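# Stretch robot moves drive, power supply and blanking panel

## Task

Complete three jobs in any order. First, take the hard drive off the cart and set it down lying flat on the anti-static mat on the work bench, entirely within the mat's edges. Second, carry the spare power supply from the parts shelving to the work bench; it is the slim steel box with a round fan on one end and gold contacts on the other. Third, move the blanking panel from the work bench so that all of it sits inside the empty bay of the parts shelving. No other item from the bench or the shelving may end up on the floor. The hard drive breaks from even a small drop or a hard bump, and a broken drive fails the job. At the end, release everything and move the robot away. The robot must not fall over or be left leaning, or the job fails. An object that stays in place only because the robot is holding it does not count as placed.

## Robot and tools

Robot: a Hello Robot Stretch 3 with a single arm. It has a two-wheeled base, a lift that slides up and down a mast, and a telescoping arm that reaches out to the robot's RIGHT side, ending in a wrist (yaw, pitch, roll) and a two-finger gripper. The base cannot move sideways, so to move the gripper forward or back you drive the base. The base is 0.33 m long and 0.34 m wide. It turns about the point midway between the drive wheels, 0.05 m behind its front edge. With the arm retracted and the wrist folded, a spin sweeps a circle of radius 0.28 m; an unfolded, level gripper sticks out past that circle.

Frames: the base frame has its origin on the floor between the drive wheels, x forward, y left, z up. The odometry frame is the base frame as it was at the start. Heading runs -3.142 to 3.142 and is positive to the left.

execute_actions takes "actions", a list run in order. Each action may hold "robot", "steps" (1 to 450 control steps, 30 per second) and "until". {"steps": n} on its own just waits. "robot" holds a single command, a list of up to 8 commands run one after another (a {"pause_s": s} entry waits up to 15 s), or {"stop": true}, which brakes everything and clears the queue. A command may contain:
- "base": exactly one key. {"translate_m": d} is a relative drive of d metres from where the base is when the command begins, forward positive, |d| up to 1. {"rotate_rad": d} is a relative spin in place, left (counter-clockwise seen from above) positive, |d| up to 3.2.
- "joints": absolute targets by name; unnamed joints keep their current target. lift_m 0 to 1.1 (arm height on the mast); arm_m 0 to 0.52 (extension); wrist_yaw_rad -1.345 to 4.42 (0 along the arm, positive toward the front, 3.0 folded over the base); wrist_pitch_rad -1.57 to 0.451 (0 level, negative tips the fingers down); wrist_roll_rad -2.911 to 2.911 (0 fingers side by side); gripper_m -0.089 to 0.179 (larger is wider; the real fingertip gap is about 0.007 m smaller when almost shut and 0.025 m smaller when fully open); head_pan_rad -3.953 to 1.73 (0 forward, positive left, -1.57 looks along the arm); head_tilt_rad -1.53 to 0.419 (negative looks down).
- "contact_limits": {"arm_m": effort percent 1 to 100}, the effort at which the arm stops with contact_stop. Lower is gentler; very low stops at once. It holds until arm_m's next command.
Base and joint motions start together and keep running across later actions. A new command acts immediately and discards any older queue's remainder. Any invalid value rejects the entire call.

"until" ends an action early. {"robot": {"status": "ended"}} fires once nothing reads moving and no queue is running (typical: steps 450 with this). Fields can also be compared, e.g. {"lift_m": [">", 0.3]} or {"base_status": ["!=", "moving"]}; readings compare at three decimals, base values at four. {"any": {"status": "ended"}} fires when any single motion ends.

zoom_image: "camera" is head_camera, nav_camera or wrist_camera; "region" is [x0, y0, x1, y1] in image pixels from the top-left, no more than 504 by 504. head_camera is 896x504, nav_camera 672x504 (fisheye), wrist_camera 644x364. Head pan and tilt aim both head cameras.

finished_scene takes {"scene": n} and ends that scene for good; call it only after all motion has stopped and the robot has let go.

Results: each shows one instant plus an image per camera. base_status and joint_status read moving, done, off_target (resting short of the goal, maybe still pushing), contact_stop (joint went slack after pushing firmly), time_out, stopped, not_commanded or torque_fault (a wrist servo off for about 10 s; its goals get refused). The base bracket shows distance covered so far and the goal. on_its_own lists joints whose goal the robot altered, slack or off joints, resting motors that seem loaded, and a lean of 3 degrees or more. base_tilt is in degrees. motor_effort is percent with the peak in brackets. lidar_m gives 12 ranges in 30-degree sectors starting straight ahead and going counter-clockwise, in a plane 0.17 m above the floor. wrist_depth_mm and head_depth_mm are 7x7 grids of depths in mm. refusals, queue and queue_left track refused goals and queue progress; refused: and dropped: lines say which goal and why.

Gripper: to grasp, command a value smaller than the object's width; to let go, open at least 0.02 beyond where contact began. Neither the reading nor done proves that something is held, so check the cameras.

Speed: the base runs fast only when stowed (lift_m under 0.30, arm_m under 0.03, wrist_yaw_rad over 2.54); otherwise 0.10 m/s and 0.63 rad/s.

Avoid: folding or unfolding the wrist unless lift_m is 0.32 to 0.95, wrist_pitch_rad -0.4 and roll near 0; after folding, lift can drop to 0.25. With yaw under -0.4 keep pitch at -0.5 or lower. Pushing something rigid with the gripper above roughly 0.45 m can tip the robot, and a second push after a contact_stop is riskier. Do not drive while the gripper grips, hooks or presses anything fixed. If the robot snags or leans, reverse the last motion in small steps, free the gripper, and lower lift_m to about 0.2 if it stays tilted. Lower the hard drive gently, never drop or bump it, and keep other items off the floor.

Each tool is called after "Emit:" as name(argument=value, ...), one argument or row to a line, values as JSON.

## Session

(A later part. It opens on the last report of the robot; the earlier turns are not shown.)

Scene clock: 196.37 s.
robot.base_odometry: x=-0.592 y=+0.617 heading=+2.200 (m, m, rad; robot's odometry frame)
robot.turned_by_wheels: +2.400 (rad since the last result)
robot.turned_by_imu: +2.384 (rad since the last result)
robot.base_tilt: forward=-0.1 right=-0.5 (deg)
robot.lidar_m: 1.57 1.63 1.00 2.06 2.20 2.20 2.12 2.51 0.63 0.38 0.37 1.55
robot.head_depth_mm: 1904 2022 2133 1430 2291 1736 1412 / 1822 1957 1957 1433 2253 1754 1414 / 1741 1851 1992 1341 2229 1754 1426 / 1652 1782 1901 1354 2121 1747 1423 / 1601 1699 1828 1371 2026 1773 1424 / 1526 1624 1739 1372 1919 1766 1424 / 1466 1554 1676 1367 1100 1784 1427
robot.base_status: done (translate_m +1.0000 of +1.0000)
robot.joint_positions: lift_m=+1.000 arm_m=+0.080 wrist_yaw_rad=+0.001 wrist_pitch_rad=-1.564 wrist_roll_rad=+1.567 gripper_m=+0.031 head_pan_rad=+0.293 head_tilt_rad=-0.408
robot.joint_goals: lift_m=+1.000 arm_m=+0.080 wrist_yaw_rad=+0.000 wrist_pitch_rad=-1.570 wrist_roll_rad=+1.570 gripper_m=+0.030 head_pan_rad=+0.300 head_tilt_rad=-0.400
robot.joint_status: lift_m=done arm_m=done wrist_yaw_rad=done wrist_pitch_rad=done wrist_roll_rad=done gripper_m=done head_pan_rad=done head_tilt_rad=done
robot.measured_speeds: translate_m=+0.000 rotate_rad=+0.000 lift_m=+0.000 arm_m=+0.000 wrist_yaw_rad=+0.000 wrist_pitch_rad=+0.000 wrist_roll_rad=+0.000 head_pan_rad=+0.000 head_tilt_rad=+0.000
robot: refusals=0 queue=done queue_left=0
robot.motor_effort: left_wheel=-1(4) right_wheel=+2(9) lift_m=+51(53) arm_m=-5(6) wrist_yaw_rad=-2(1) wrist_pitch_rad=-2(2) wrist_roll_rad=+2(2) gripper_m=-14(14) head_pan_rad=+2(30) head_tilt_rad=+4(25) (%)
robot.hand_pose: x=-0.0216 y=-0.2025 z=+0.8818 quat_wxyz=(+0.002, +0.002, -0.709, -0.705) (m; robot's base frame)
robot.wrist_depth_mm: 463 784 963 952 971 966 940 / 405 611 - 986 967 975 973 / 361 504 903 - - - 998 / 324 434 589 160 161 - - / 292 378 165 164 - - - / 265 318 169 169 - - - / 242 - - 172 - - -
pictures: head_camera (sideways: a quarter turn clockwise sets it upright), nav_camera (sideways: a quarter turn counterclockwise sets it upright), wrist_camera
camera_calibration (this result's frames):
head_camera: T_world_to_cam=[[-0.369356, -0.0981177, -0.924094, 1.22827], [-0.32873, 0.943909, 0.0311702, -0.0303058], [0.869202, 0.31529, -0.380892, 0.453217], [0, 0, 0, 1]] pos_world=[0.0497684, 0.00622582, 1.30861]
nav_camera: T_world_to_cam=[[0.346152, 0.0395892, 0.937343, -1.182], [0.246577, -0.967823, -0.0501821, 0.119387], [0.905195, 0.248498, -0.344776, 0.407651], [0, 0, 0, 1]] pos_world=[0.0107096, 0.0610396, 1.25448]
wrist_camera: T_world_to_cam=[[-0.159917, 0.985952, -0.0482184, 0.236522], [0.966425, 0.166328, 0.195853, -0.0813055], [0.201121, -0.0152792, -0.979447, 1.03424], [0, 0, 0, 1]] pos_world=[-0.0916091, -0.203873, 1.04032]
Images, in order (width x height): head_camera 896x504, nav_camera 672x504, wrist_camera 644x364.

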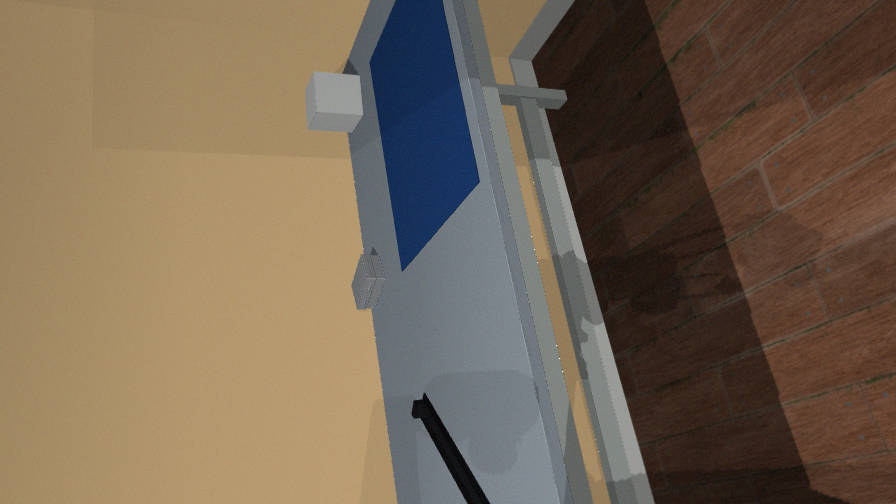

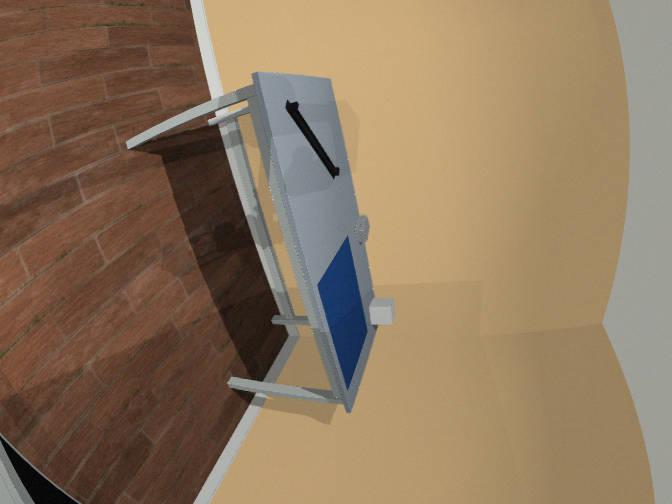

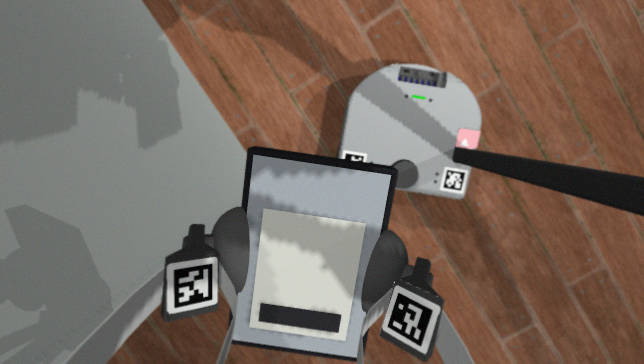

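Emit:
execute_actions(
  actions=[
    {"robot":[{"base":{"translate_m":0.97}},{"base":{"rotate_rad":2.33},"joints":{"head_pan_rad":-1.57,"head_tilt_rad":-0.8}}],"steps":450,"until":{"robot":{"status":"ended"}}},
    {"steps":450,"until":{"robot":{"status":"ended"}}},
  ],
)

Scene clock: 228.07 s.
robot.base_odometry: x=-1.163 y=+1.401 heading=-1.753 (m, m, rad; robot's odometry frame)
robot.turned_by_wheels: +2.330 (rad since the last result)
robot.turned_by_imu: +2.319 (rad since the last result)
robot.base_tilt: forward=-0.1 right=-0.6 (deg)
robot.lidar_m: 2.83 2.96 0.90 0.87 0.91 0.93 0.90 0.64 0.93 0.91 0.95 0.83
robot.head_depth_mm: 863 - - - - 529 1140 / 897 - - - 588 519 1138 / 901 978 - - - 413 1123 / 900 1011 911 754 - 430 1133 / 902 1035 907 741 624 537 1169 / 911 1039 915 746 626 549 1172 / 912 1043 921 745 627 553 1180
robot.base_status: done (rotate_rad +2.3299 of +2.3300)
robot.joint_positions: lift_m=+1.000 arm_m=+0.080 wrist_yaw_rad=+0.001 wrist_pitch_rad=-1.564 wrist_roll_rad=+1.567 gripper_m=+0.031 head_pan_rad=-1.563 head_tilt_rad=-0.790
robot.joint_goals: lift_m=+1.000 arm_m=+0.080 wrist_yaw_rad=+0.000 wrist_pitch_rad=-1.570 wrist_roll_rad=+1.570 gripper_m=+0.030 head_pan_rad=-1.570 head_tilt_rad=-0.800
robot.joint_status: lift_m=done arm_m=done wrist_yaw_rad=done wrist_pitch_rad=done wrist_roll_rad=done gripper_m=done head_pan_rad=done head_tilt_rad=done
robot.measured_speeds: translate_m=+0.000 rotate_rad=+0.000 lift_m=+0.000 arm_m=+0.000 wrist_yaw_rad=+0.000 wrist_pitch_rad=+0.000 wrist_roll_rad=+0.000 head_pan_rad=+0.000 head_tilt_rad=+0.000
robot: refusals=0 queue=done queue_left=0
robot.motor_effort: left_wheel=-1(6) right_wheel=+3(8) lift_m=+50(51) arm_m=-5(5) wrist_yaw_rad=-1(1) wrist_pitch_rad=-2(2) wrist_roll_rad=+2(2) gripper_m=-14(14) head_pan_rad=-3(30) head_tilt_rad=-5(31) (%)
robot.hand_pose: x=-0.0216 y=-0.2025 z=+0.8818 quat_wxyz=(+0.002, +0.002, -0.709, -0.705) (m; robot's base frame)
robot.wrist_depth_mm: 257 256 253 938 964 932 939 / 263 261 260 972 956 977 954 / 268 269 266 - - - 982 / 276 274 271 160 161 - - / 284 282 165 164 - - - / 293 288 169 168 - - - / 299 299 294 173 - - -
pictures: head_camera (sideways: a quarter turn clockwise sets it upright), nav_camera (sideways: a quarter turn counterclockwise sets it upright), wrist_camera
camera_calibration (this result's frames):
head_camera: T_world_to_cam=[[0.00730777, 0.698694, -0.715383, 0.953841], [0.998381, 0.0352555, 0.0446317, -0.0559075], [0.0564051, -0.714551, -0.697306, 0.869839], [0, 0, 0, 1]] pos_world=[-0.000216781, -0.0429279, 1.2914]
nav_camera: T_world_to_cam=[[-0.0568843, -0.66771, 0.742245, -0.925123], [-0.998224, 0.0512333, -0.0304136, 0.101224], [-0.0177202, -0.742657, -0.669438, 0.8357], [0, 0, 0, 1]] pos_world=[0.0632277, -0.00226115, 1.2492]
wrist_camera: T_world_to_cam=[[-0.159932, 0.98595, -0.0482184, 0.23652], [0.966422, 0.166342, 0.195853, -0.0813028], [0.201122, -0.0152763, -0.979447, 1.03424], [0, 0, 0, 1]] pos_world=[-0.0916091, -0.203873, 1.04032]
Images, in order (width x height): head_camera 896x504, nav_camera 672x504, wrist_camera 644x364.

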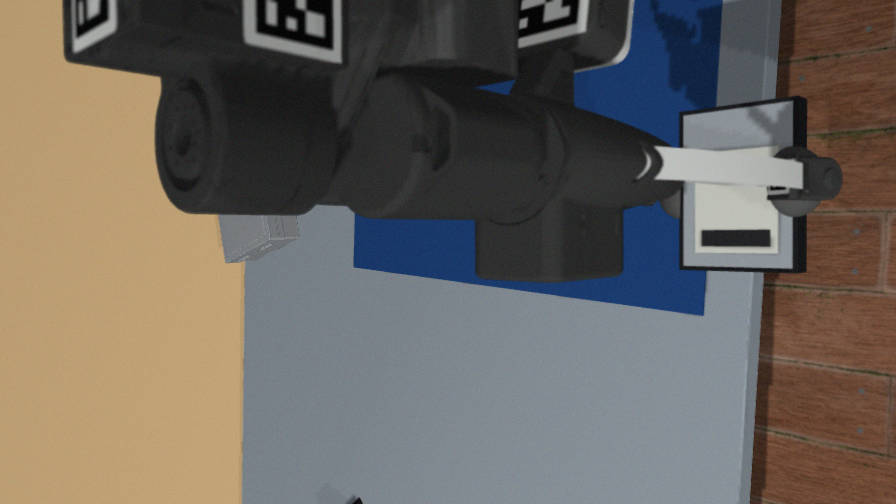

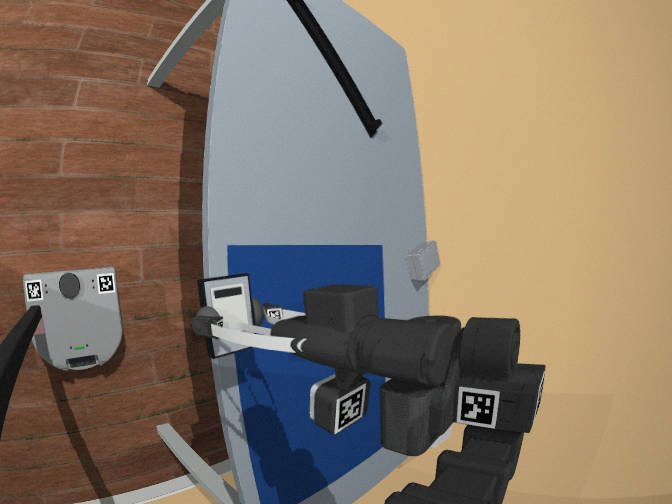

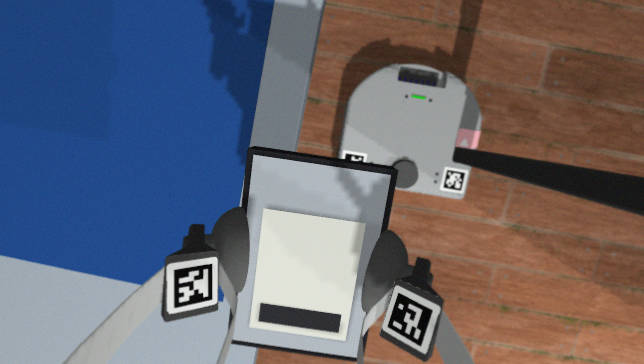

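Emit:
execute_actions(
  actions=[
    {"robot":[{"base":{"translate_m":-0.1},"joints":{"arm_m":0.33}},{"joints":{"lift_m":0.925}}],"steps":450,"until":{"robot":{"status":"ended"}}},
  ],
)

Scene clock: 236.50 s.
robot.base_odometry: x=-1.145 y=+1.500 heading=-1.753 (m, m, rad; robot's odometry frame)
robot.turned_by_wheels: +0.000 (rad since the last result)
robot.turned_by_imu: -0.001 (rad since the last result)
robot.base_tilt: forward=+0.1 right=-0.6 (deg)
robot.lidar_m: 2.93 3.06 0.90 0.87 0.91 0.82 0.80 0.55 0.92 0.90 0.95 0.93
robot.head_depth_mm: 879 - 896 728 612 531 1143 / 879 - - 732 615 531 1141 / 884 - - 724 611 531 1158 / 903 1013 912 735 620 535 1160 / 906 1013 912 737 619 536 1171 / 907 1041 920 743 623 538 1169 / 918 1040 920 749 627 553 1180
robot.base_status: done (translate_m -0.1000 of -0.1000)
robot.joint_positions: lift_m=+0.925 arm_m=+0.330 wrist_yaw_rad=+0.001 wrist_pitch_rad=-1.564 wrist_roll_rad=+1.567 gripper_m=+0.031 head_pan_rad=-1.563 head_tilt_rad=-0.790
robot.joint_goals: lift_m=+0.925 arm_m=+0.330 wrist_yaw_rad=+0.000 wrist_pitch_rad=-1.570 wrist_roll_rad=+1.570 gripper_m=+0.030 head_pan_rad=-1.570 head_tilt_rad=-0.800
robot.joint_status: lift_m=done arm_m=done wrist_yaw_rad=done wrist_pitch_rad=done wrist_roll_rad=done gripper_m=done head_pan_rad=done head_tilt_rad=done
robot.measured_speeds: translate_m=+0.000 rotate_rad=+0.000 lift_m=+0.000 arm_m=+0.000 wrist_yaw_rad=+0.000 wrist_pitch_rad=+0.000 wrist_roll_rad=+0.000 head_pan_rad=+0.000 head_tilt_rad=+0.000
robot: refusals=0 queue=done queue_left=0
robot.motor_effort: left_wheel=-1(7) right_wheel=+4(5) lift_m=+27(52) arm_m=+3(3) wrist_yaw_rad=-1(1) wrist_pitch_rad=-2(2) wrist_roll_rad=+2(2) gripper_m=-15(14) head_pan_rad=-2(2) head_tilt_rad=-4(5) (%)
robot.hand_pose: x=-0.0216 y=-0.4521 z=+0.8076 quat_wxyz=(+0.002, +0.001, -0.709, -0.705) (m; robot's base frame)
robot.wrist_depth_mm: 184 184 183 182 181 179 178 / 189 188 187 186 185 183 182 / 194 192 192 190 189 188 187 / 199 198 195 160 193 192 191 / 203 202 165 164 197 197 196 / 209 207 169 168 202 203 201 / 214 214 212 172 211 207 206
pictures: head_camera (sideways: a quarter turn clockwise sets it upright), nav_camera (sideways: a quarter turn counterclockwise sets it upright), wrist_camera
camera_calibration (this result's frames):
head_camera: T_world_to_cam=[[0.00740199, 0.698812, -0.715267, 0.95369], [0.998386, 0.0351122, 0.0446363, -0.0559135], [0.0563069, -0.714443, -0.697424, 0.869994], [0, 0, 0, 1]] pos_world=[-0.000222638, -0.0429253, 1.29139]
nav_camera: T_world_to_cam=[[-0.0569743, -0.667825, 0.742135, -0.924978], [-0.998217, 0.0513742, -0.0304038, 0.101211], [-0.0178222, -0.742543, -0.669561, 0.83586], [0, 0, 0, 1]] pos_world=[0.0632273, -0.00226018, 1.24919]
wrist_camera: T_world_to_cam=[[-0.15901, 0.986083, -0.048551, 0.479388], [0.966577, 0.165505, 0.195799, -0.025601], [0.201109, -0.0157944, -0.979442, 0.957533], [0, 0, 0, 1]] pos_world=[-0.0915958, -0.453355, 0.966135]
Images, in order (width x height): head_camera 896x504, nav_camera 672x504, wrist_camera 644x364.

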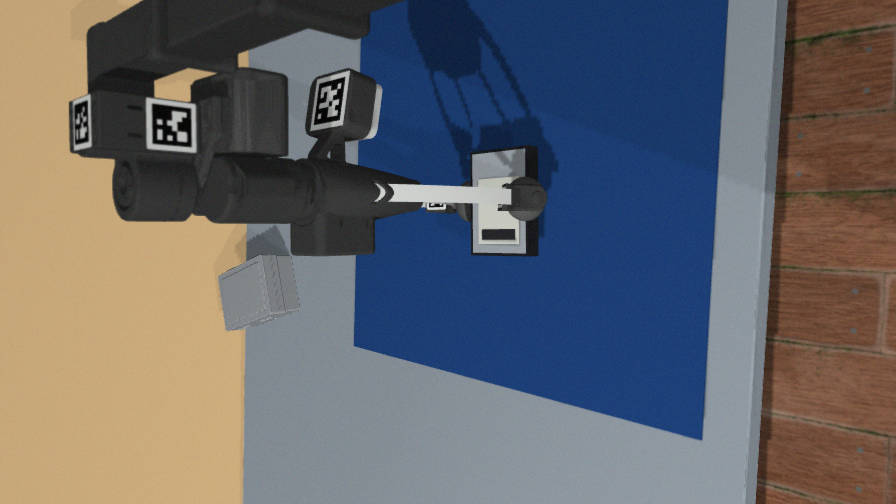

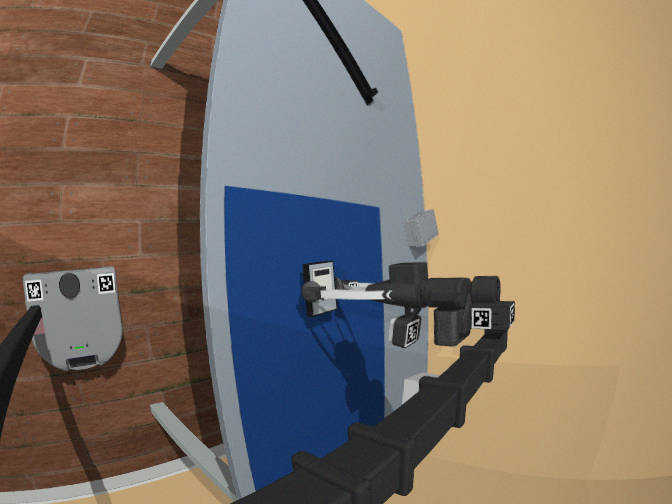

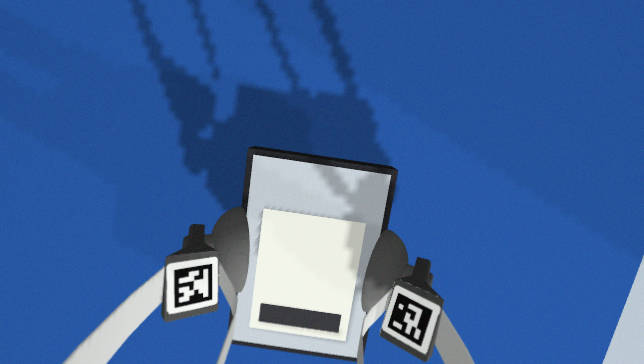

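Emit:
execute_actions(
  actions=[
    {"robot":[{"joints":{"lift_m":0.910}},{"joints":{"lift_m":0.906}}],"steps":450,"until":{"robot":{"status":"ended"}}},
  ],
)

Scene clock: 243.23 s.
robot.base_odometry: x=-1.145 y=+1.500 heading=-1.753 (m, m, rad; robot's odometry frame)
robot.turned_by_wheels: +0.000 (rad since the last result)
robot.turned_by_imu: -0.001 (rad since the last result)
robot.base_tilt: forward=+0.1 right=-0.6 (deg)
robot.lidar_m: 2.93 3.07 0.90 0.87 0.91 0.83 0.80 0.55 0.92 0.90 0.95 0.92
robot.head_depth_mm: 892 - 867 710 611 532 1145 / 892 - - 727 616 534 1143 / 899 - - 713 604 534 1160 / 906 1012 930 734 617 536 1166 / 910 1011 913 738 622 535 1165 / 905 1039 913 744 621 538 1175 / 913 1045 918 747 629 552 1174
robot.base_status: done (translate_m -0.1000 of -0.1000)
robot.joint_positions: lift_m=+0.906 arm_m=+0.330 wrist_yaw_rad=+0.001 wrist_pitch_rad=-1.564 wrist_roll_rad=+1.567 gripper_m=+0.031 head_pan_rad=-1.563 head_tilt_rad=-0.790
robot.joint_goals: lift_m=+0.906 arm_m=+0.330 wrist_yaw_rad=+0.000 wrist_pitch_rad=-1.570 wrist_roll_rad=+1.570 gripper_m=+0.030 head_pan_rad=-1.570 head_tilt_rad=-0.800
robot.joint_status: lift_m=done arm_m=done wrist_yaw_rad=done wrist_pitch_rad=done wrist_roll_rad=done gripper_m=done head_pan_rad=done head_tilt_rad=done
robot.measured_speeds: translate_m=+0.000 rotate_rad=+0.000 lift_m=+0.000 arm_m=+0.000 wrist_yaw_rad=+0.000 wrist_pitch_rad=+0.000 wrist_roll_rad=+0.000 head_pan_rad=+0.000 head_tilt_rad=+0.000
robot: refusals=0 queue=done queue_left=0
robot.motor_effort: left_wheel=-1(2) right_wheel=+4(4) lift_m=+28(26) arm_m=+4(3) wrist_yaw_rad=+0(0) wrist_pitch_rad=-2(2) wrist_roll_rad=+2(2) gripper_m=-14(14) head_pan_rad=-3(2) head_tilt_rad=-5(5) (%)
robot.hand_pose: x=-0.0216 y=-0.4521 z=+0.7886 quat_wxyz=(+0.002, +0.001, -0.709, -0.705) (m; robot's base frame)
robot.wrist_depth_mm: 166 166 165 164 163 162 161 / 170 169 168 168 167 166 164 / 175 174 172 171 170 169 169 / 179 178 176 160 174 173 173 / 184 183 165 163 178 178 176 / 188 187 169 168 182 183 181 / 194 193 191 173 190 188 186
pictures: head_camera (sideways: a quarter turn clockwise sets it upright), nav_camera (sideways: a quarter turn counterclockwise sets it upright), wrist_camera
camera_calibration (this result's frames):
head_camera: T_world_to_cam=[[0.00740199, 0.698812, -0.715267, 0.95369], [0.998386, 0.0351122, 0.0446363, -0.0559135], [0.0563069, -0.714443, -0.697424, 0.869994], [0, 0, 0, 1]] pos_world=[-0.000222638, -0.0429253, 1.29139]
nav_camera: T_world_to_cam=[[-0.0569743, -0.667825, 0.742135, -0.924978], [-0.998217, 0.0513742, -0.0304038, 0.101211], [-0.0178222, -0.742543, -0.669561, 0.83586], [0, 0, 0, 1]] pos_world=[0.0632273, -0.00226018, 1.24919]
wrist_camera: T_world_to_cam=[[-0.15901, 0.986083, -0.0485508, 0.478466], [0.966577, 0.165505, 0.195799, -0.0218824], [0.201109, -0.0157943, -0.979442, 0.938931], [0, 0, 0, 1]] pos_world=[-0.0915958, -0.453355, 0.947143]
Images, in order (width x height): head_camera 896x504, nav_camera 672x504, wrist_camera 644x364.

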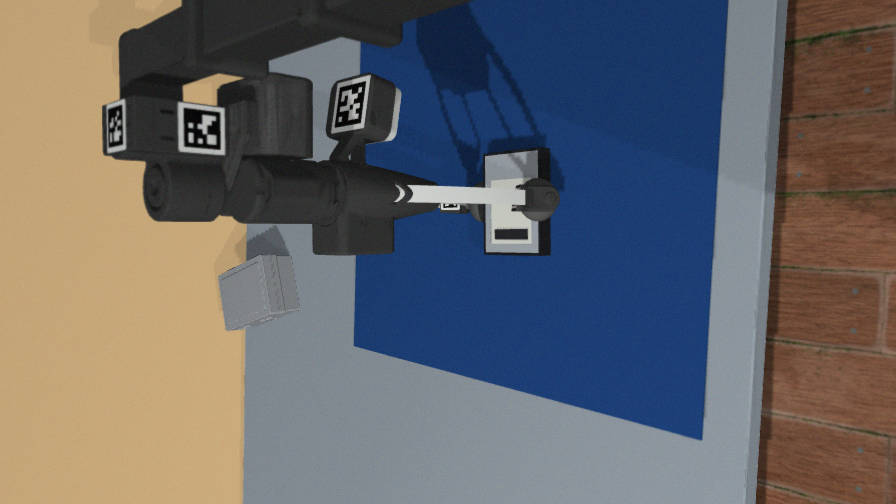

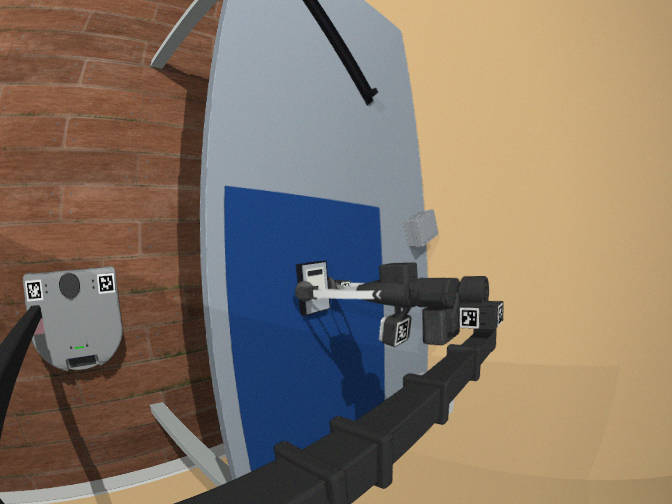

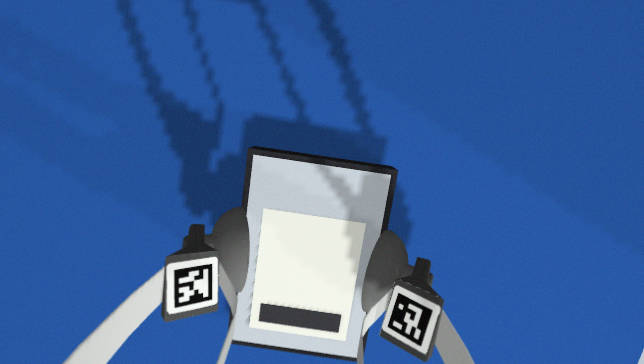

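Within about 1mm. Release, lift, and drive toward the panel.

Emit:
execute_actions(
  actions=[
    {"robot":[{"joints":{"lift_m":0.905}},{"joints":{"gripper_m":0.11}},{"joints":{"lift_m":1.02}},{"base":{"translate_m":0.65}}],"steps":450,"until":{"robot":{"status":"ended"}}},
  ],
)

Scene clock: 257.53 s.
robot.base_odometry: x=-1.263 y=+0.860 heading=-1.753 (m, m, rad; robot's odometry frame)
robot.turned_by_wheels: +0.000 (rad since the last result)
robot.turned_by_imu: -0.004 (rad since the last result)
robot.base_tilt: forward=-0.2 right=-0.5 (deg)
robot.lidar_m: 2.28 2.40 2.70 0.89 0.90 1.24 1.17 1.27 0.96 0.93 0.37 1.48
robot.head_depth_mm: 900 1022 895 728 617 544 1156 / - 1009 900 732 616 545 1161 / - - 901 733 621 556 1172 / 910 1007 913 735 620 560 1174 / 915 1038 906 742 624 559 1174 / 915 1046 914 743 627 563 1030 / 924 1053 1207 748 627 563 1158
robot.base_status: done (translate_m +0.6500 of +0.6500)
robot.joint_positions: lift_m=+1.020 arm_m=+0.330 wrist_yaw_rad=+0.001 wrist_pitch_rad=-1.564 wrist_roll_rad=+1.567 gripper_m=+0.110 head_pan_rad=-1.563 head_tilt_rad=-0.790
robot.joint_goals: lift_m=+1.020 arm_m=+0.330 wrist_yaw_rad=+0.000 wrist_pitch_rad=-1.570 wrist_roll_rad=+1.570 gripper_m=+0.110 head_pan_rad=-1.570 head_tilt_rad=-0.800
robot.joint_status: lift_m=done arm_m=done wrist_yaw_rad=done wrist_pitch_rad=done wrist_roll_rad=done gripper_m=done head_pan_rad=done head_tilt_rad=done
robot.measured_speeds: translate_m=+0.000 rotate_rad=+0.000 lift_m=+0.000 arm_m=+0.000 wrist_yaw_rad=+0.000 wrist_pitch_rad=+0.000 wrist_roll_rad=+0.000 head_pan_rad=+0.000 head_tilt_rad=+0.000
robot: refusals=0 queue=done queue_left=0
robot.motor_effort: left_wheel=-2(2) right_wheel=+3(9) lift_m=+49(51) arm_m=+3(3) wrist_yaw_rad=+0(0) wrist_pitch_rad=-1(1) wrist_roll_rad=+2(2) gripper_m=+0(88) head_pan_rad=-2(3) head_tilt_rad=-5(4) (%)
robot.hand_pose: x=-0.0216 y=-0.4520 z=+0.9019 quat_wxyz=(+0.002, +0.001, -0.709, -0.705) (m; robot's base frame)
robot.wrist_depth_mm: 274 273 273 271 270 268 268 / 281 280 279 277 277 274 966 / 290 286 287 285 284 281 - / 297 295 293 291 291 288 - / 305 301 300 301 298 296 - / 313 - 306 307 305 304 - / 321 320 315 314 313 - -
pictures: head_camera (sideways: a quarter turn clockwise sets it upright), nav_camera (sideways: a quarter turn counterclockwise sets it upright), wrist_camera
camera_calibration (this result's frames):
head_camera: T_world_to_cam=[[0.0074019, 0.698812, -0.715267, 0.95369], [0.998386, 0.0351123, 0.0446363, -0.0559135], [0.056307, -0.714443, -0.697424, 0.869994], [0, 0, 0, 1]] pos_world=[-0.000222633, -0.0429253, 1.29139]
nav_camera: T_world_to_cam=[[-0.0569742, -0.667825, 0.742135, -0.924978], [-0.998217, 0.0513741, -0.0304038, 0.101211], [-0.0178221, -0.742543, -0.669561, 0.83586], [0, 0, 0, 1]] pos_world=[0.0632273, -0.00226018, 1.24919]
wrist_camera: T_world_to_cam=[[-0.159011, 0.986101, -0.0481714, 0.483535], [0.966577, 0.16543, 0.195862, -0.0441653], [0.201109, -0.0154171, -0.979448, 1.05004], [0, 0, 0, 1]] pos_world=[-0.0915959, -0.453319, 1.0604]
Images, in order (width x height): head_camera 896x504, nav_camera 672x504, wrist_camera 644x364.

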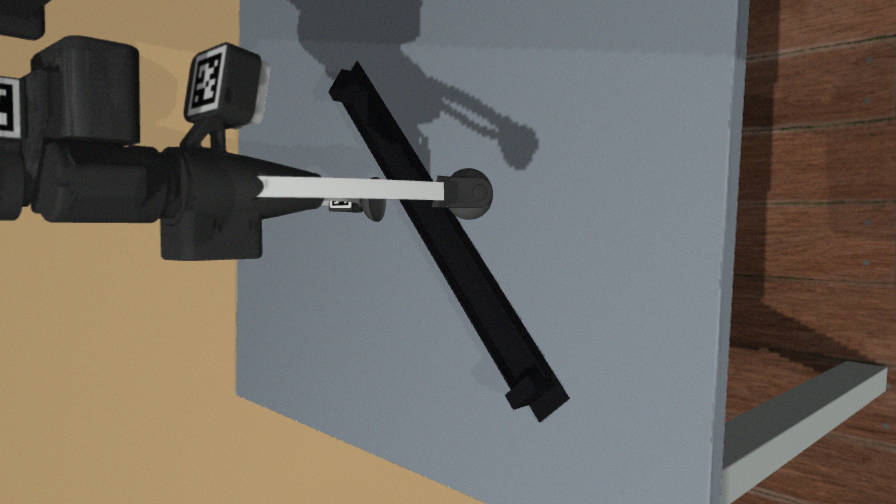

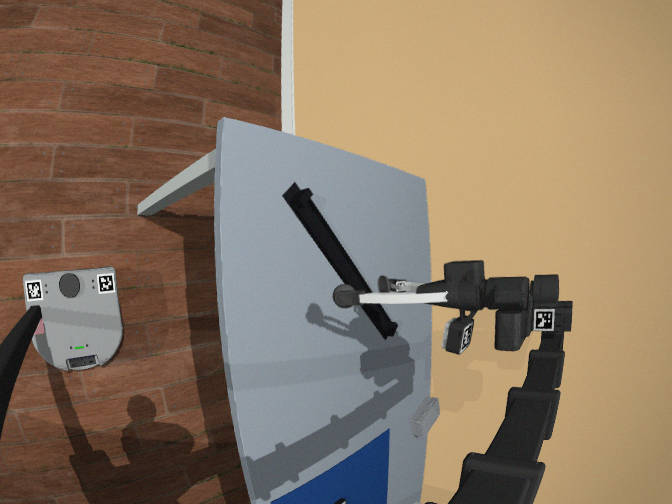

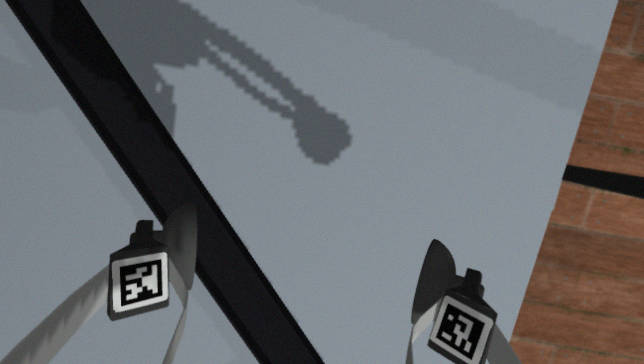

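Emit:
zoom_image(
  camera="head_camera",
  region=[300, 40, 620, 440],
)

Region (300, 40, 620, 440) of head_camera's 896x504 image, scaled by 1.260, with more detail than that image has; it fills the left 403 columns of this view, and the rest is white.

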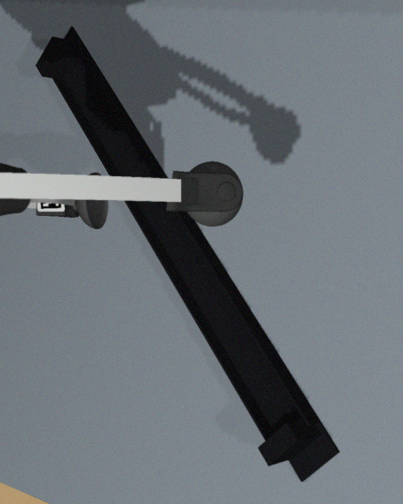

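Emit:
execute_actions(
  actions=[
    {"robot":[{"joints":{"arm_m":0.464,"wrist_roll_rad":0.863,"gripper_m":0.09},"base":{"translate_m":0.027}},{"joints":{"lift_m":0.93}}],"steps":450,"until":{"robot":{"status":"ended"}}},
  ],
)

Scene clock: 279.70 s.
robot.base_odometry: x=-1.267 y=+0.834 heading=-1.753 (m, m, rad; robot's odometry frame)
robot.turned_by_wheels: +0.000 (rad since the last result)
robot.turned_by_imu: -0.001 (rad since the last result)
robot.base_tilt: forward=+0.3 right=-0.6 (deg)
robot.lidar_m: 2.26 2.37 2.66 0.96 0.90 1.24 1.20 1.27 0.96 0.93 0.36 1.48
robot.head_depth_mm: 866 - 866 730 617 544 1158 / - 1033 901 730 616 545 1160 / - - 873 717 618 556 1169 / 909 1034 909 735 622 560 1160 / 915 1048 909 741 623 561 1165 / 918 1047 917 745 626 561 977 / 918 1050 1235 1361 628 575 1175
robot.base_status: done (translate_m +0.0270 of +0.0270)
robot.joint_positions: lift_m=+0.930 arm_m=+0.464 wrist_yaw_rad=+0.001 wrist_pitch_rad=-1.565 wrist_roll_rad=+0.868 gripper_m=+0.090 head_pan_rad=-1.563 head_tilt_rad=-0.790
robot.joint_goals: lift_m=+0.930 arm_m=+0.464 wrist_yaw_rad=+0.000 wrist_pitch_rad=-1.570 wrist_roll_rad=+0.863 gripper_m=+0.090 head_pan_rad=-1.570 head_tilt_rad=-0.800
robot.joint_status: lift_m=done arm_m=done wrist_yaw_rad=done wrist_pitch_rad=done wrist_roll_rad=done gripper_m=done head_pan_rad=done head_tilt_rad=done
robot.measured_speeds: translate_m=+0.000 rotate_rad=+0.000 lift_m=+0.000 arm_m=+0.000 wrist_yaw_rad=+0.000 wrist_pitch_rad=+0.000 wrist_roll_rad=+0.000 head_pan_rad=+0.000 head_tilt_rad=+0.000
robot: refusals=0 queue=done queue_left=0
robot.motor_effort: left_wheel=-2(4) right_wheel=+3(10) lift_m=+24(47) arm_m=+3(3) wrist_yaw_rad=+0(0) wrist_pitch_rad=-1(2) wrist_roll_rad=-2(2) gripper_m=+0(78) head_pan_rad=-2(2) head_tilt_rad=-4(5) (%)
robot.hand_pose: x=-0.0216 y=-0.5860 z=+0.8127 quat_wxyz=(+0.245, +0.243, -0.665, -0.662) (m; robot's base frame)
robot.wrist_depth_mm: 191 190 188 188 186 185 185 / 195 195 193 192 190 190 190 / 200 199 198 196 194 195 193 / 205 204 203 201 200 200 198 / 211 209 208 205 204 205 203 / 217 - 214 211 209 210 209 / 222 221 219 215 217 215 213
pictures: head_camera (sideways: a quarter turn clockwise sets it upright), nav_camera (sideways: a quarter turn counterclockwise sets it upright), wrist_camera
camera_calibration (this result's frames):
head_camera: T_world_to_cam=[[0.00742822, 0.698823, -0.715256, 0.953675], [0.998387, 0.0350738, 0.0446367, -0.0559141], [0.0562799, -0.714434, -0.697436, 0.870009], [0, 0, 0, 1]] pos_world=[-0.000224256, -0.0429249, 1.29139]
nav_camera: T_world_to_cam=[[-0.0569994, -0.667835, 0.742124, -0.924964], [-0.998215, 0.0514123, -0.0304029, 0.10121], [-0.0178502, -0.742532, -0.669573, 0.835876], [0, 0, 0, 1]] pos_world=[0.0632272, -0.00226149, 1.24919]
wrist_camera: T_world_to_cam=[[-0.756487, 0.652429, -0.0454272, 0.40064], [0.63414, 0.748724, 0.19308, 0.332431], [0.159983, 0.117255, -0.980131, 1.03808], [0, 0, 0, 1]] pos_world=[-0.0738041, -0.632008, 0.971464]
Images, in order (width x height): head_camera 896x504, nav_camera 672x504, wrist_camera 644x364.

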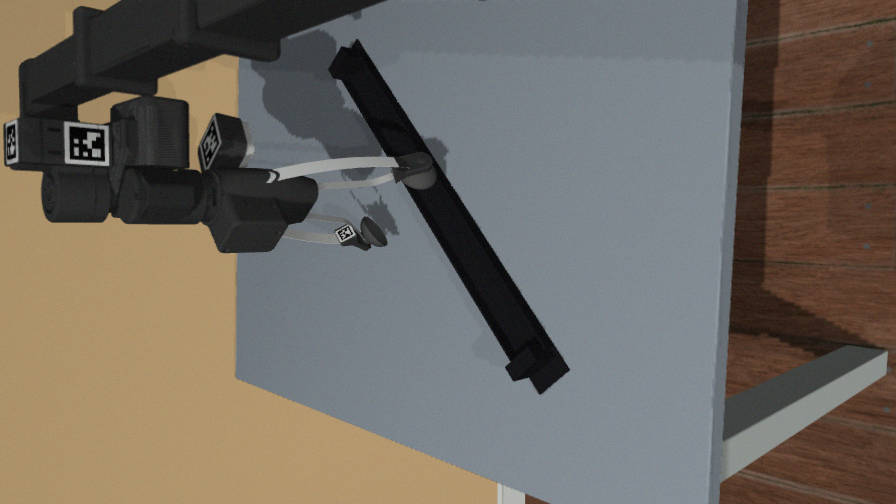

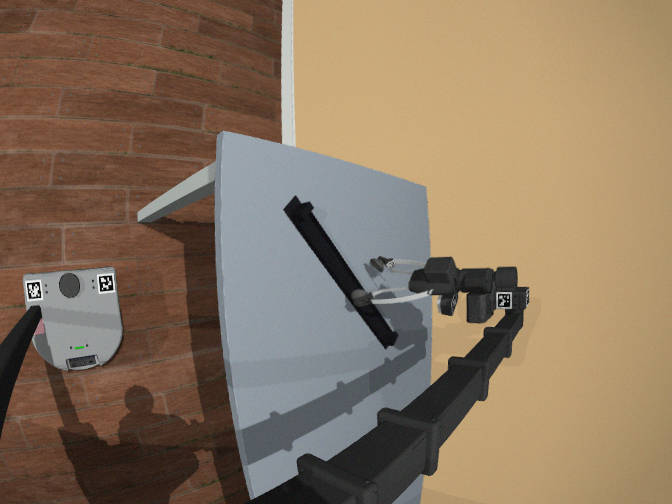

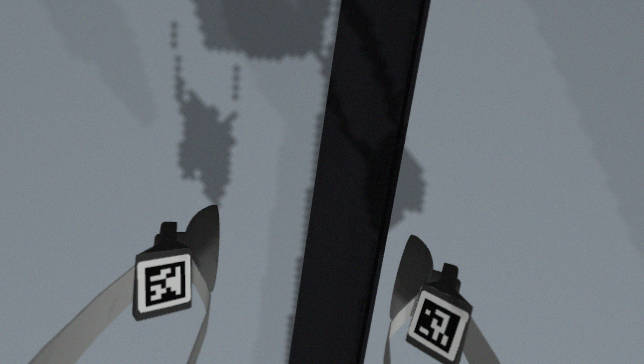

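Emit:
zoom_image(
  camera="head_camera",
  region=[440, 260, 600, 400],
)

Emit:
execute_actions(
  actions=[
    {"robot":[{"joints":{"arm_m":0.44,"gripper_m":0.075}},{"joints":{"lift_m":0.91}}],"steps":450,"until":{"robot":{"status":"ended"}}},
  ],
)

Region (440, 260, 600, 400) of head_camera's 896x504 image, scaled by 3.150, with more detail than that image has; it fills the top 441 rows of this view, and the rest is white.

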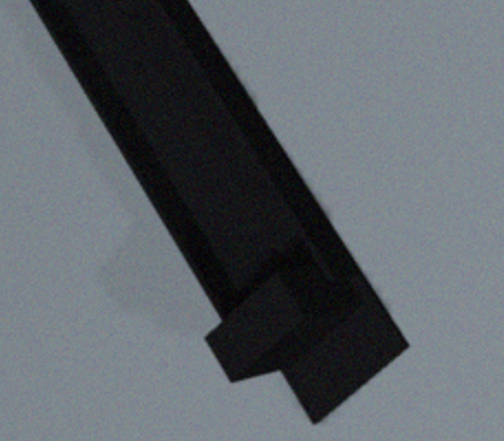

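Scene clock: 287.53 s.
robot.base_odometry: x=-1.267 y=+0.834 heading=-1.753 (m, m, rad; robot's odometry frame)
robot.turned_by_wheels: +0.000 (rad since the last result)
robot.turned_by_imu: -0.001 (rad since the last result)
robot.base_tilt: forward=-0.1 right=-0.3 (deg)
robot.lidar_m: 2.26 2.37 2.65 0.96 0.90 1.24 1.20 1.27 0.96 0.93 0.36 1.49
robot.head_depth_mm: 887 - 833 729 616 543 1166 / 876 1053 901 735 618 546 1166 / 877 - 845 715 618 555 1170 / 914 1038 894 727 621 561 1170 / 915 1044 915 740 625 561 1173 / 918 1045 918 747 626 563 978 / 919 1055 1225 1360 628 575 1178
robot.base_status: done (translate_m +0.0270 of +0.0270)
robot.joint_positions: lift_m=+0.910 arm_m=+0.440 wrist_yaw_rad=+0.001 wrist_pitch_rad=-1.565 wrist_roll_rad=+0.868 gripper_m=+0.075 head_pan_rad=-1.563 head_tilt_rad=-0.790
robot.joint_goals: lift_m=+0.910 arm_m=+0.440 wrist_yaw_rad=+0.000 wrist_pitch_rad=-1.570 wrist_roll_rad=+0.863 gripper_m=+0.075 head_pan_rad=-1.570 head_tilt_rad=-0.800
robot.joint_status: lift_m=done arm_m=done wrist_yaw_rad=done wrist_pitch_rad=done wrist_roll_rad=done gripper_m=done head_pan_rad=done head_tilt_rad=done
robot.measured_speeds: translate_m=+0.000 rotate_rad=+0.000 lift_m=+0.000 arm_m=+0.000 wrist_yaw_rad=+0.000 wrist_pitch_rad=+0.000 wrist_roll_rad=+0.000 head_pan_rad=+0.000 head_tilt_rad=+0.000
robot: refusals=0 queue=done queue_left=0
robot.motor_effort: left_wheel=-1(2) right_wheel=+3(3) lift_m=+25(24) arm_m=-5(5) wrist_yaw_rad=-1(0) wrist_pitch_rad=-2(2) wrist_roll_rad=-2(3) gripper_m=+0(61) head_pan_rad=-1(2) head_tilt_rad=-4(4) (%)
robot.hand_pose: x=-0.0216 y=-0.5625 z=+0.7927 quat_wxyz=(+0.245, +0.243, -0.665, -0.662) (m; robot's base frame)
robot.wrist_depth_mm: 172 171 171 167 168 168 167 / 176 175 174 171 172 172 171 / 181 179 179 175 177 176 174 / 186 184 183 178 181 180 179 / 190 189 186 184 185 184 184 / 194 192 192 189 - 189 188 / 200 199 196 194 196 194 193
pictures: head_camera (sideways: a quarter turn clockwise sets it upright), nav_camera (sideways: a quarter turn counterclockwise sets it upright), wrist_camera
camera_calibration (this result's frames):
head_camera: T_world_to_cam=[[0.00742814, 0.698824, -0.715256, 0.953675], [0.998387, 0.0350739, 0.0446367, -0.0559141], [0.05628, -0.714434, -0.697436, 0.87001], [0, 0, 0, 1]] pos_world=[-0.000224251, -0.0429249, 1.29139]
nav_camera: T_world_to_cam=[[-0.0569993, -0.667835, 0.742124, -0.924963], [-0.998215, 0.0514122, -0.0304028, 0.10121], [-0.0178501, -0.742532, -0.669573, 0.835876], [0, 0, 0, 1]] pos_world=[0.0632272, -0.00226147, 1.24919]
wrist_camera: T_world_to_cam=[[-0.756526, 0.652386, -0.0453855, 0.384316], [0.634094, 0.74875, 0.193127, 0.318647], [0.159976, 0.117327, -0.980123, 1.01574], [0, 0, 0, 1]] pos_world=[-0.0738012, -0.608484, 0.951455]
Images, in order (width x height): head_camera 896x504, nav_camera 672x504, wrist_camera 644x364.

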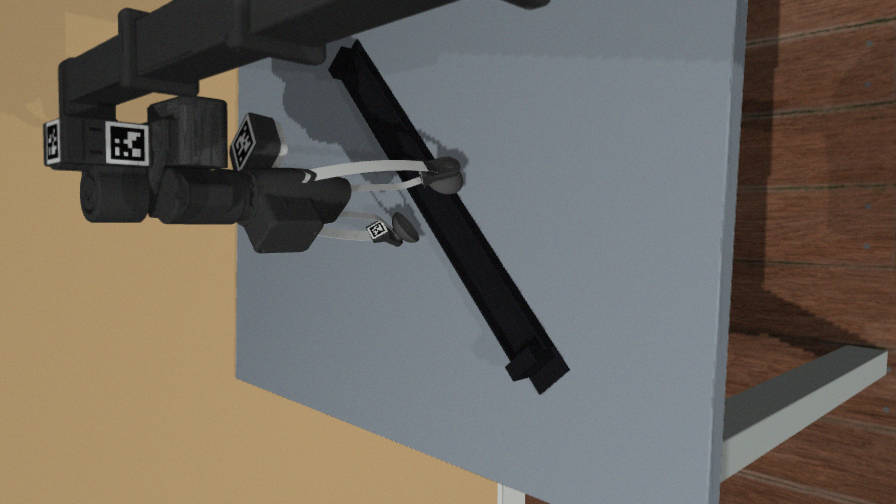

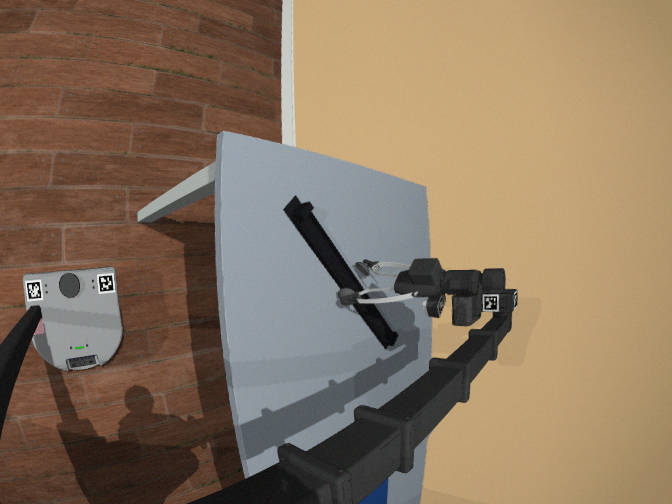

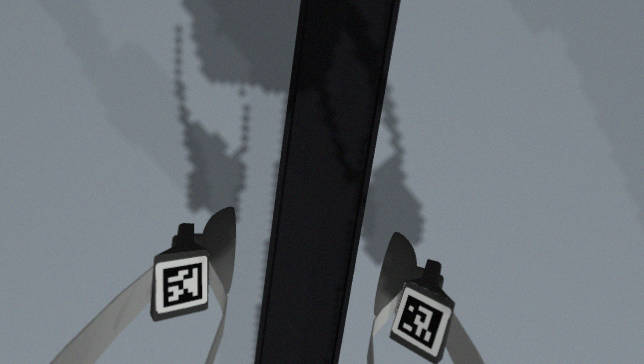

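Emit:
execute_actions(
  actions=[
    {"robot":{"joints":{"gripper_m":0.068,"lift_m":0.898}},"steps":450,"until":{"robot":{"status":"ended"}}},
  ],
)

Scene clock: 292.23 s.
robot.base_odometry: x=-1.267 y=+0.834 heading=-1.753 (m, m, rad; robot's odometry frame)
robot.turned_by_wheels: +0.000 (rad since the last result)
robot.turned_by_imu: -0.001 (rad since the last result)
robot.base_tilt: forward=+0.0 right=-0.7 (deg)
robot.lidar_m: 2.25 2.37 2.66 0.95 0.90 1.24 1.20 1.27 0.96 0.93 0.36 1.49
robot.head_depth_mm: 901 - - 721 614 543 1162 / 878 1028 897 731 617 546 1161 / 892 - 853 716 620 558 1159 / 908 1036 876 723 622 558 1168 / 916 1042 914 740 624 560 1175 / 917 1052 920 744 625 561 980 / 922 1054 1232 1357 627 576 1174
robot.base_status: done (translate_m +0.0270 of +0.0270)
robot.joint_positions: lift_m=+0.901 arm_m=+0.440 wrist_yaw_rad=+0.000 wrist_pitch_rad=-1.569 wrist_roll_rad=+0.868 gripper_m=+0.068 head_pan_rad=-1.563 head_tilt_rad=-0.790
robot.joint_goals: lift_m=+0.901 arm_m=+0.440 wrist_yaw_rad=+0.000 wrist_pitch_rad=-1.570 wrist_roll_rad=+0.863 gripper_m=+0.068 head_pan_rad=-1.570 head_tilt_rad=-0.800
robot.joint_status: lift_m=contact_stop arm_m=done wrist_yaw_rad=done wrist_pitch_rad=done wrist_roll_rad=done gripper_m=done head_pan_rad=done head_tilt_rad=done
robot.measured_speeds: translate_m=+0.000 rotate_rad=+0.000 lift_m=+0.001 arm_m=+0.000 wrist_yaw_rad=+0.000 wrist_pitch_rad=+0.000 wrist_roll_rad=+0.000 head_pan_rad=+0.000 head_tilt_rad=+0.000
robot: refusals=0 queue=dropped queue_left=0
robot.on_its_own: lift_m is slack since a contact_stop, until your next command for it
robot.motor_effort: left_wheel=-2(3) right_wheel=+6(6) lift_m=+36(35) arm_m=-5(4) wrist_yaw_rad=-1(0) wrist_pitch_rad=+0(1) wrist_roll_rad=-3(3) gripper_m=-1(39) head_pan_rad=-3(2) head_tilt_rad=-5(4) (%)
robot.hand_pose: x=-0.0216 y=-0.5614 z=+0.7830 quat_wxyz=(+0.244, +0.243, -0.664, -0.664) (m; robot's base frame)
robot.wrist_depth_mm: 164 163 162 159 160 160 159 / 167 167 166 163 164 163 162 / 172 172 170 166 168 167 166 / 176 175 175 170 172 171 170 / 181 179 177 175 176 176 174 / 185 184 182 179 180 180 179 / 189 190 188 185 187 185 184
pictures: head_camera (sideways: a quarter turn clockwise sets it upright), nav_camera (sideways: a quarter turn counterclockwise sets it upright), wrist_camera
camera_calibration (this result's frames):
head_camera: T_world_to_cam=[[0.00742814, 0.698824, -0.715255, 0.953675], [0.998387, 0.0350739, 0.0446367, -0.0559141], [0.05628, -0.714434, -0.697436, 0.87001], [0, 0, 0, 1]] pos_world=[-0.000224251, -0.0429249, 1.29139]
nav_camera: T_world_to_cam=[[-0.0569993, -0.667835, 0.742124, -0.924963], [-0.998215, 0.0514122, -0.0304028, 0.10121], [-0.0178501, -0.742532, -0.669573, 0.835876], [0, 0, 0, 1]] pos_world=[0.0632272, -0.00226147, 1.24919]
wrist_camera: T_world_to_cam=[[-0.756521, 0.652582, -0.042575, 0.381062], [0.634101, 0.747906, 0.196347, 0.31671], [0.159975, 0.121544, -0.97961, 1.00802], [0, 0, 0, 1]] pos_world=[-0.0738016, -0.608062, 0.941502]
Images, in order (width x height): head_camera 896x504, nav_camera 672x504, wrist_camera 644x364.

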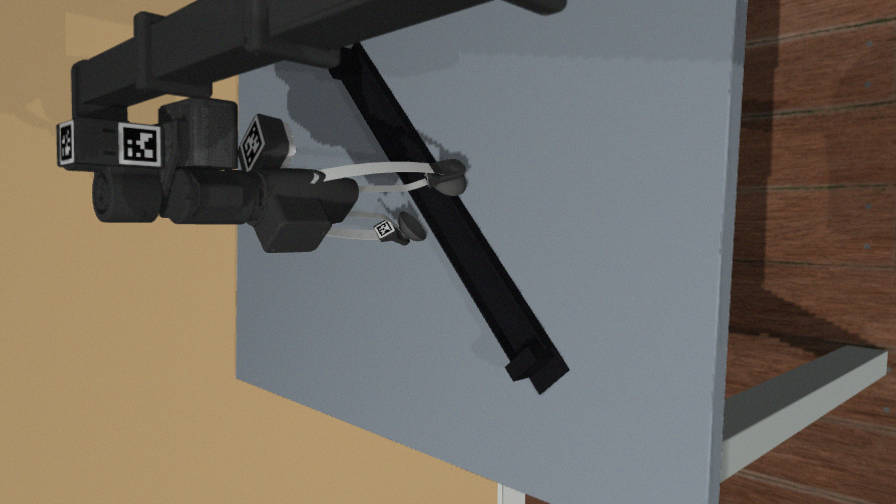

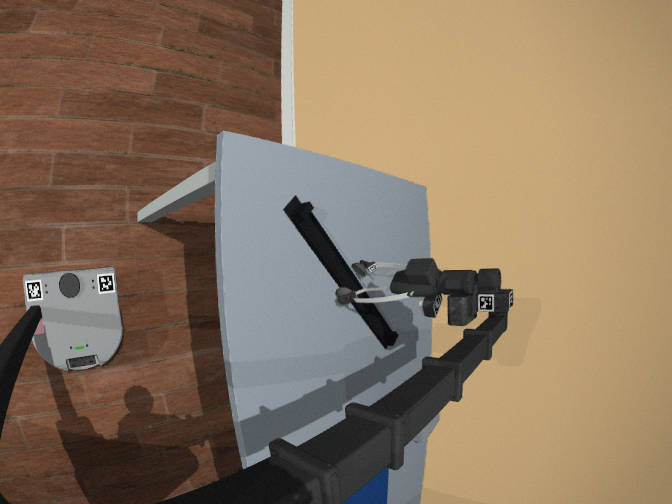

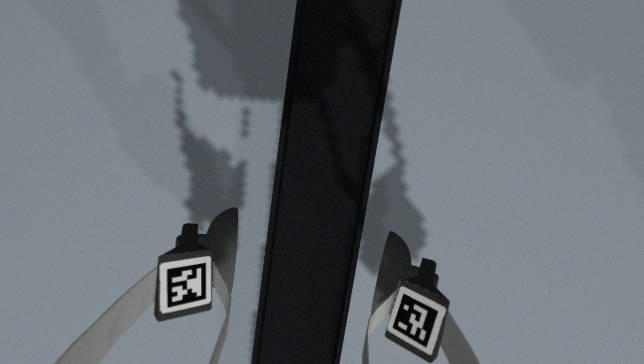

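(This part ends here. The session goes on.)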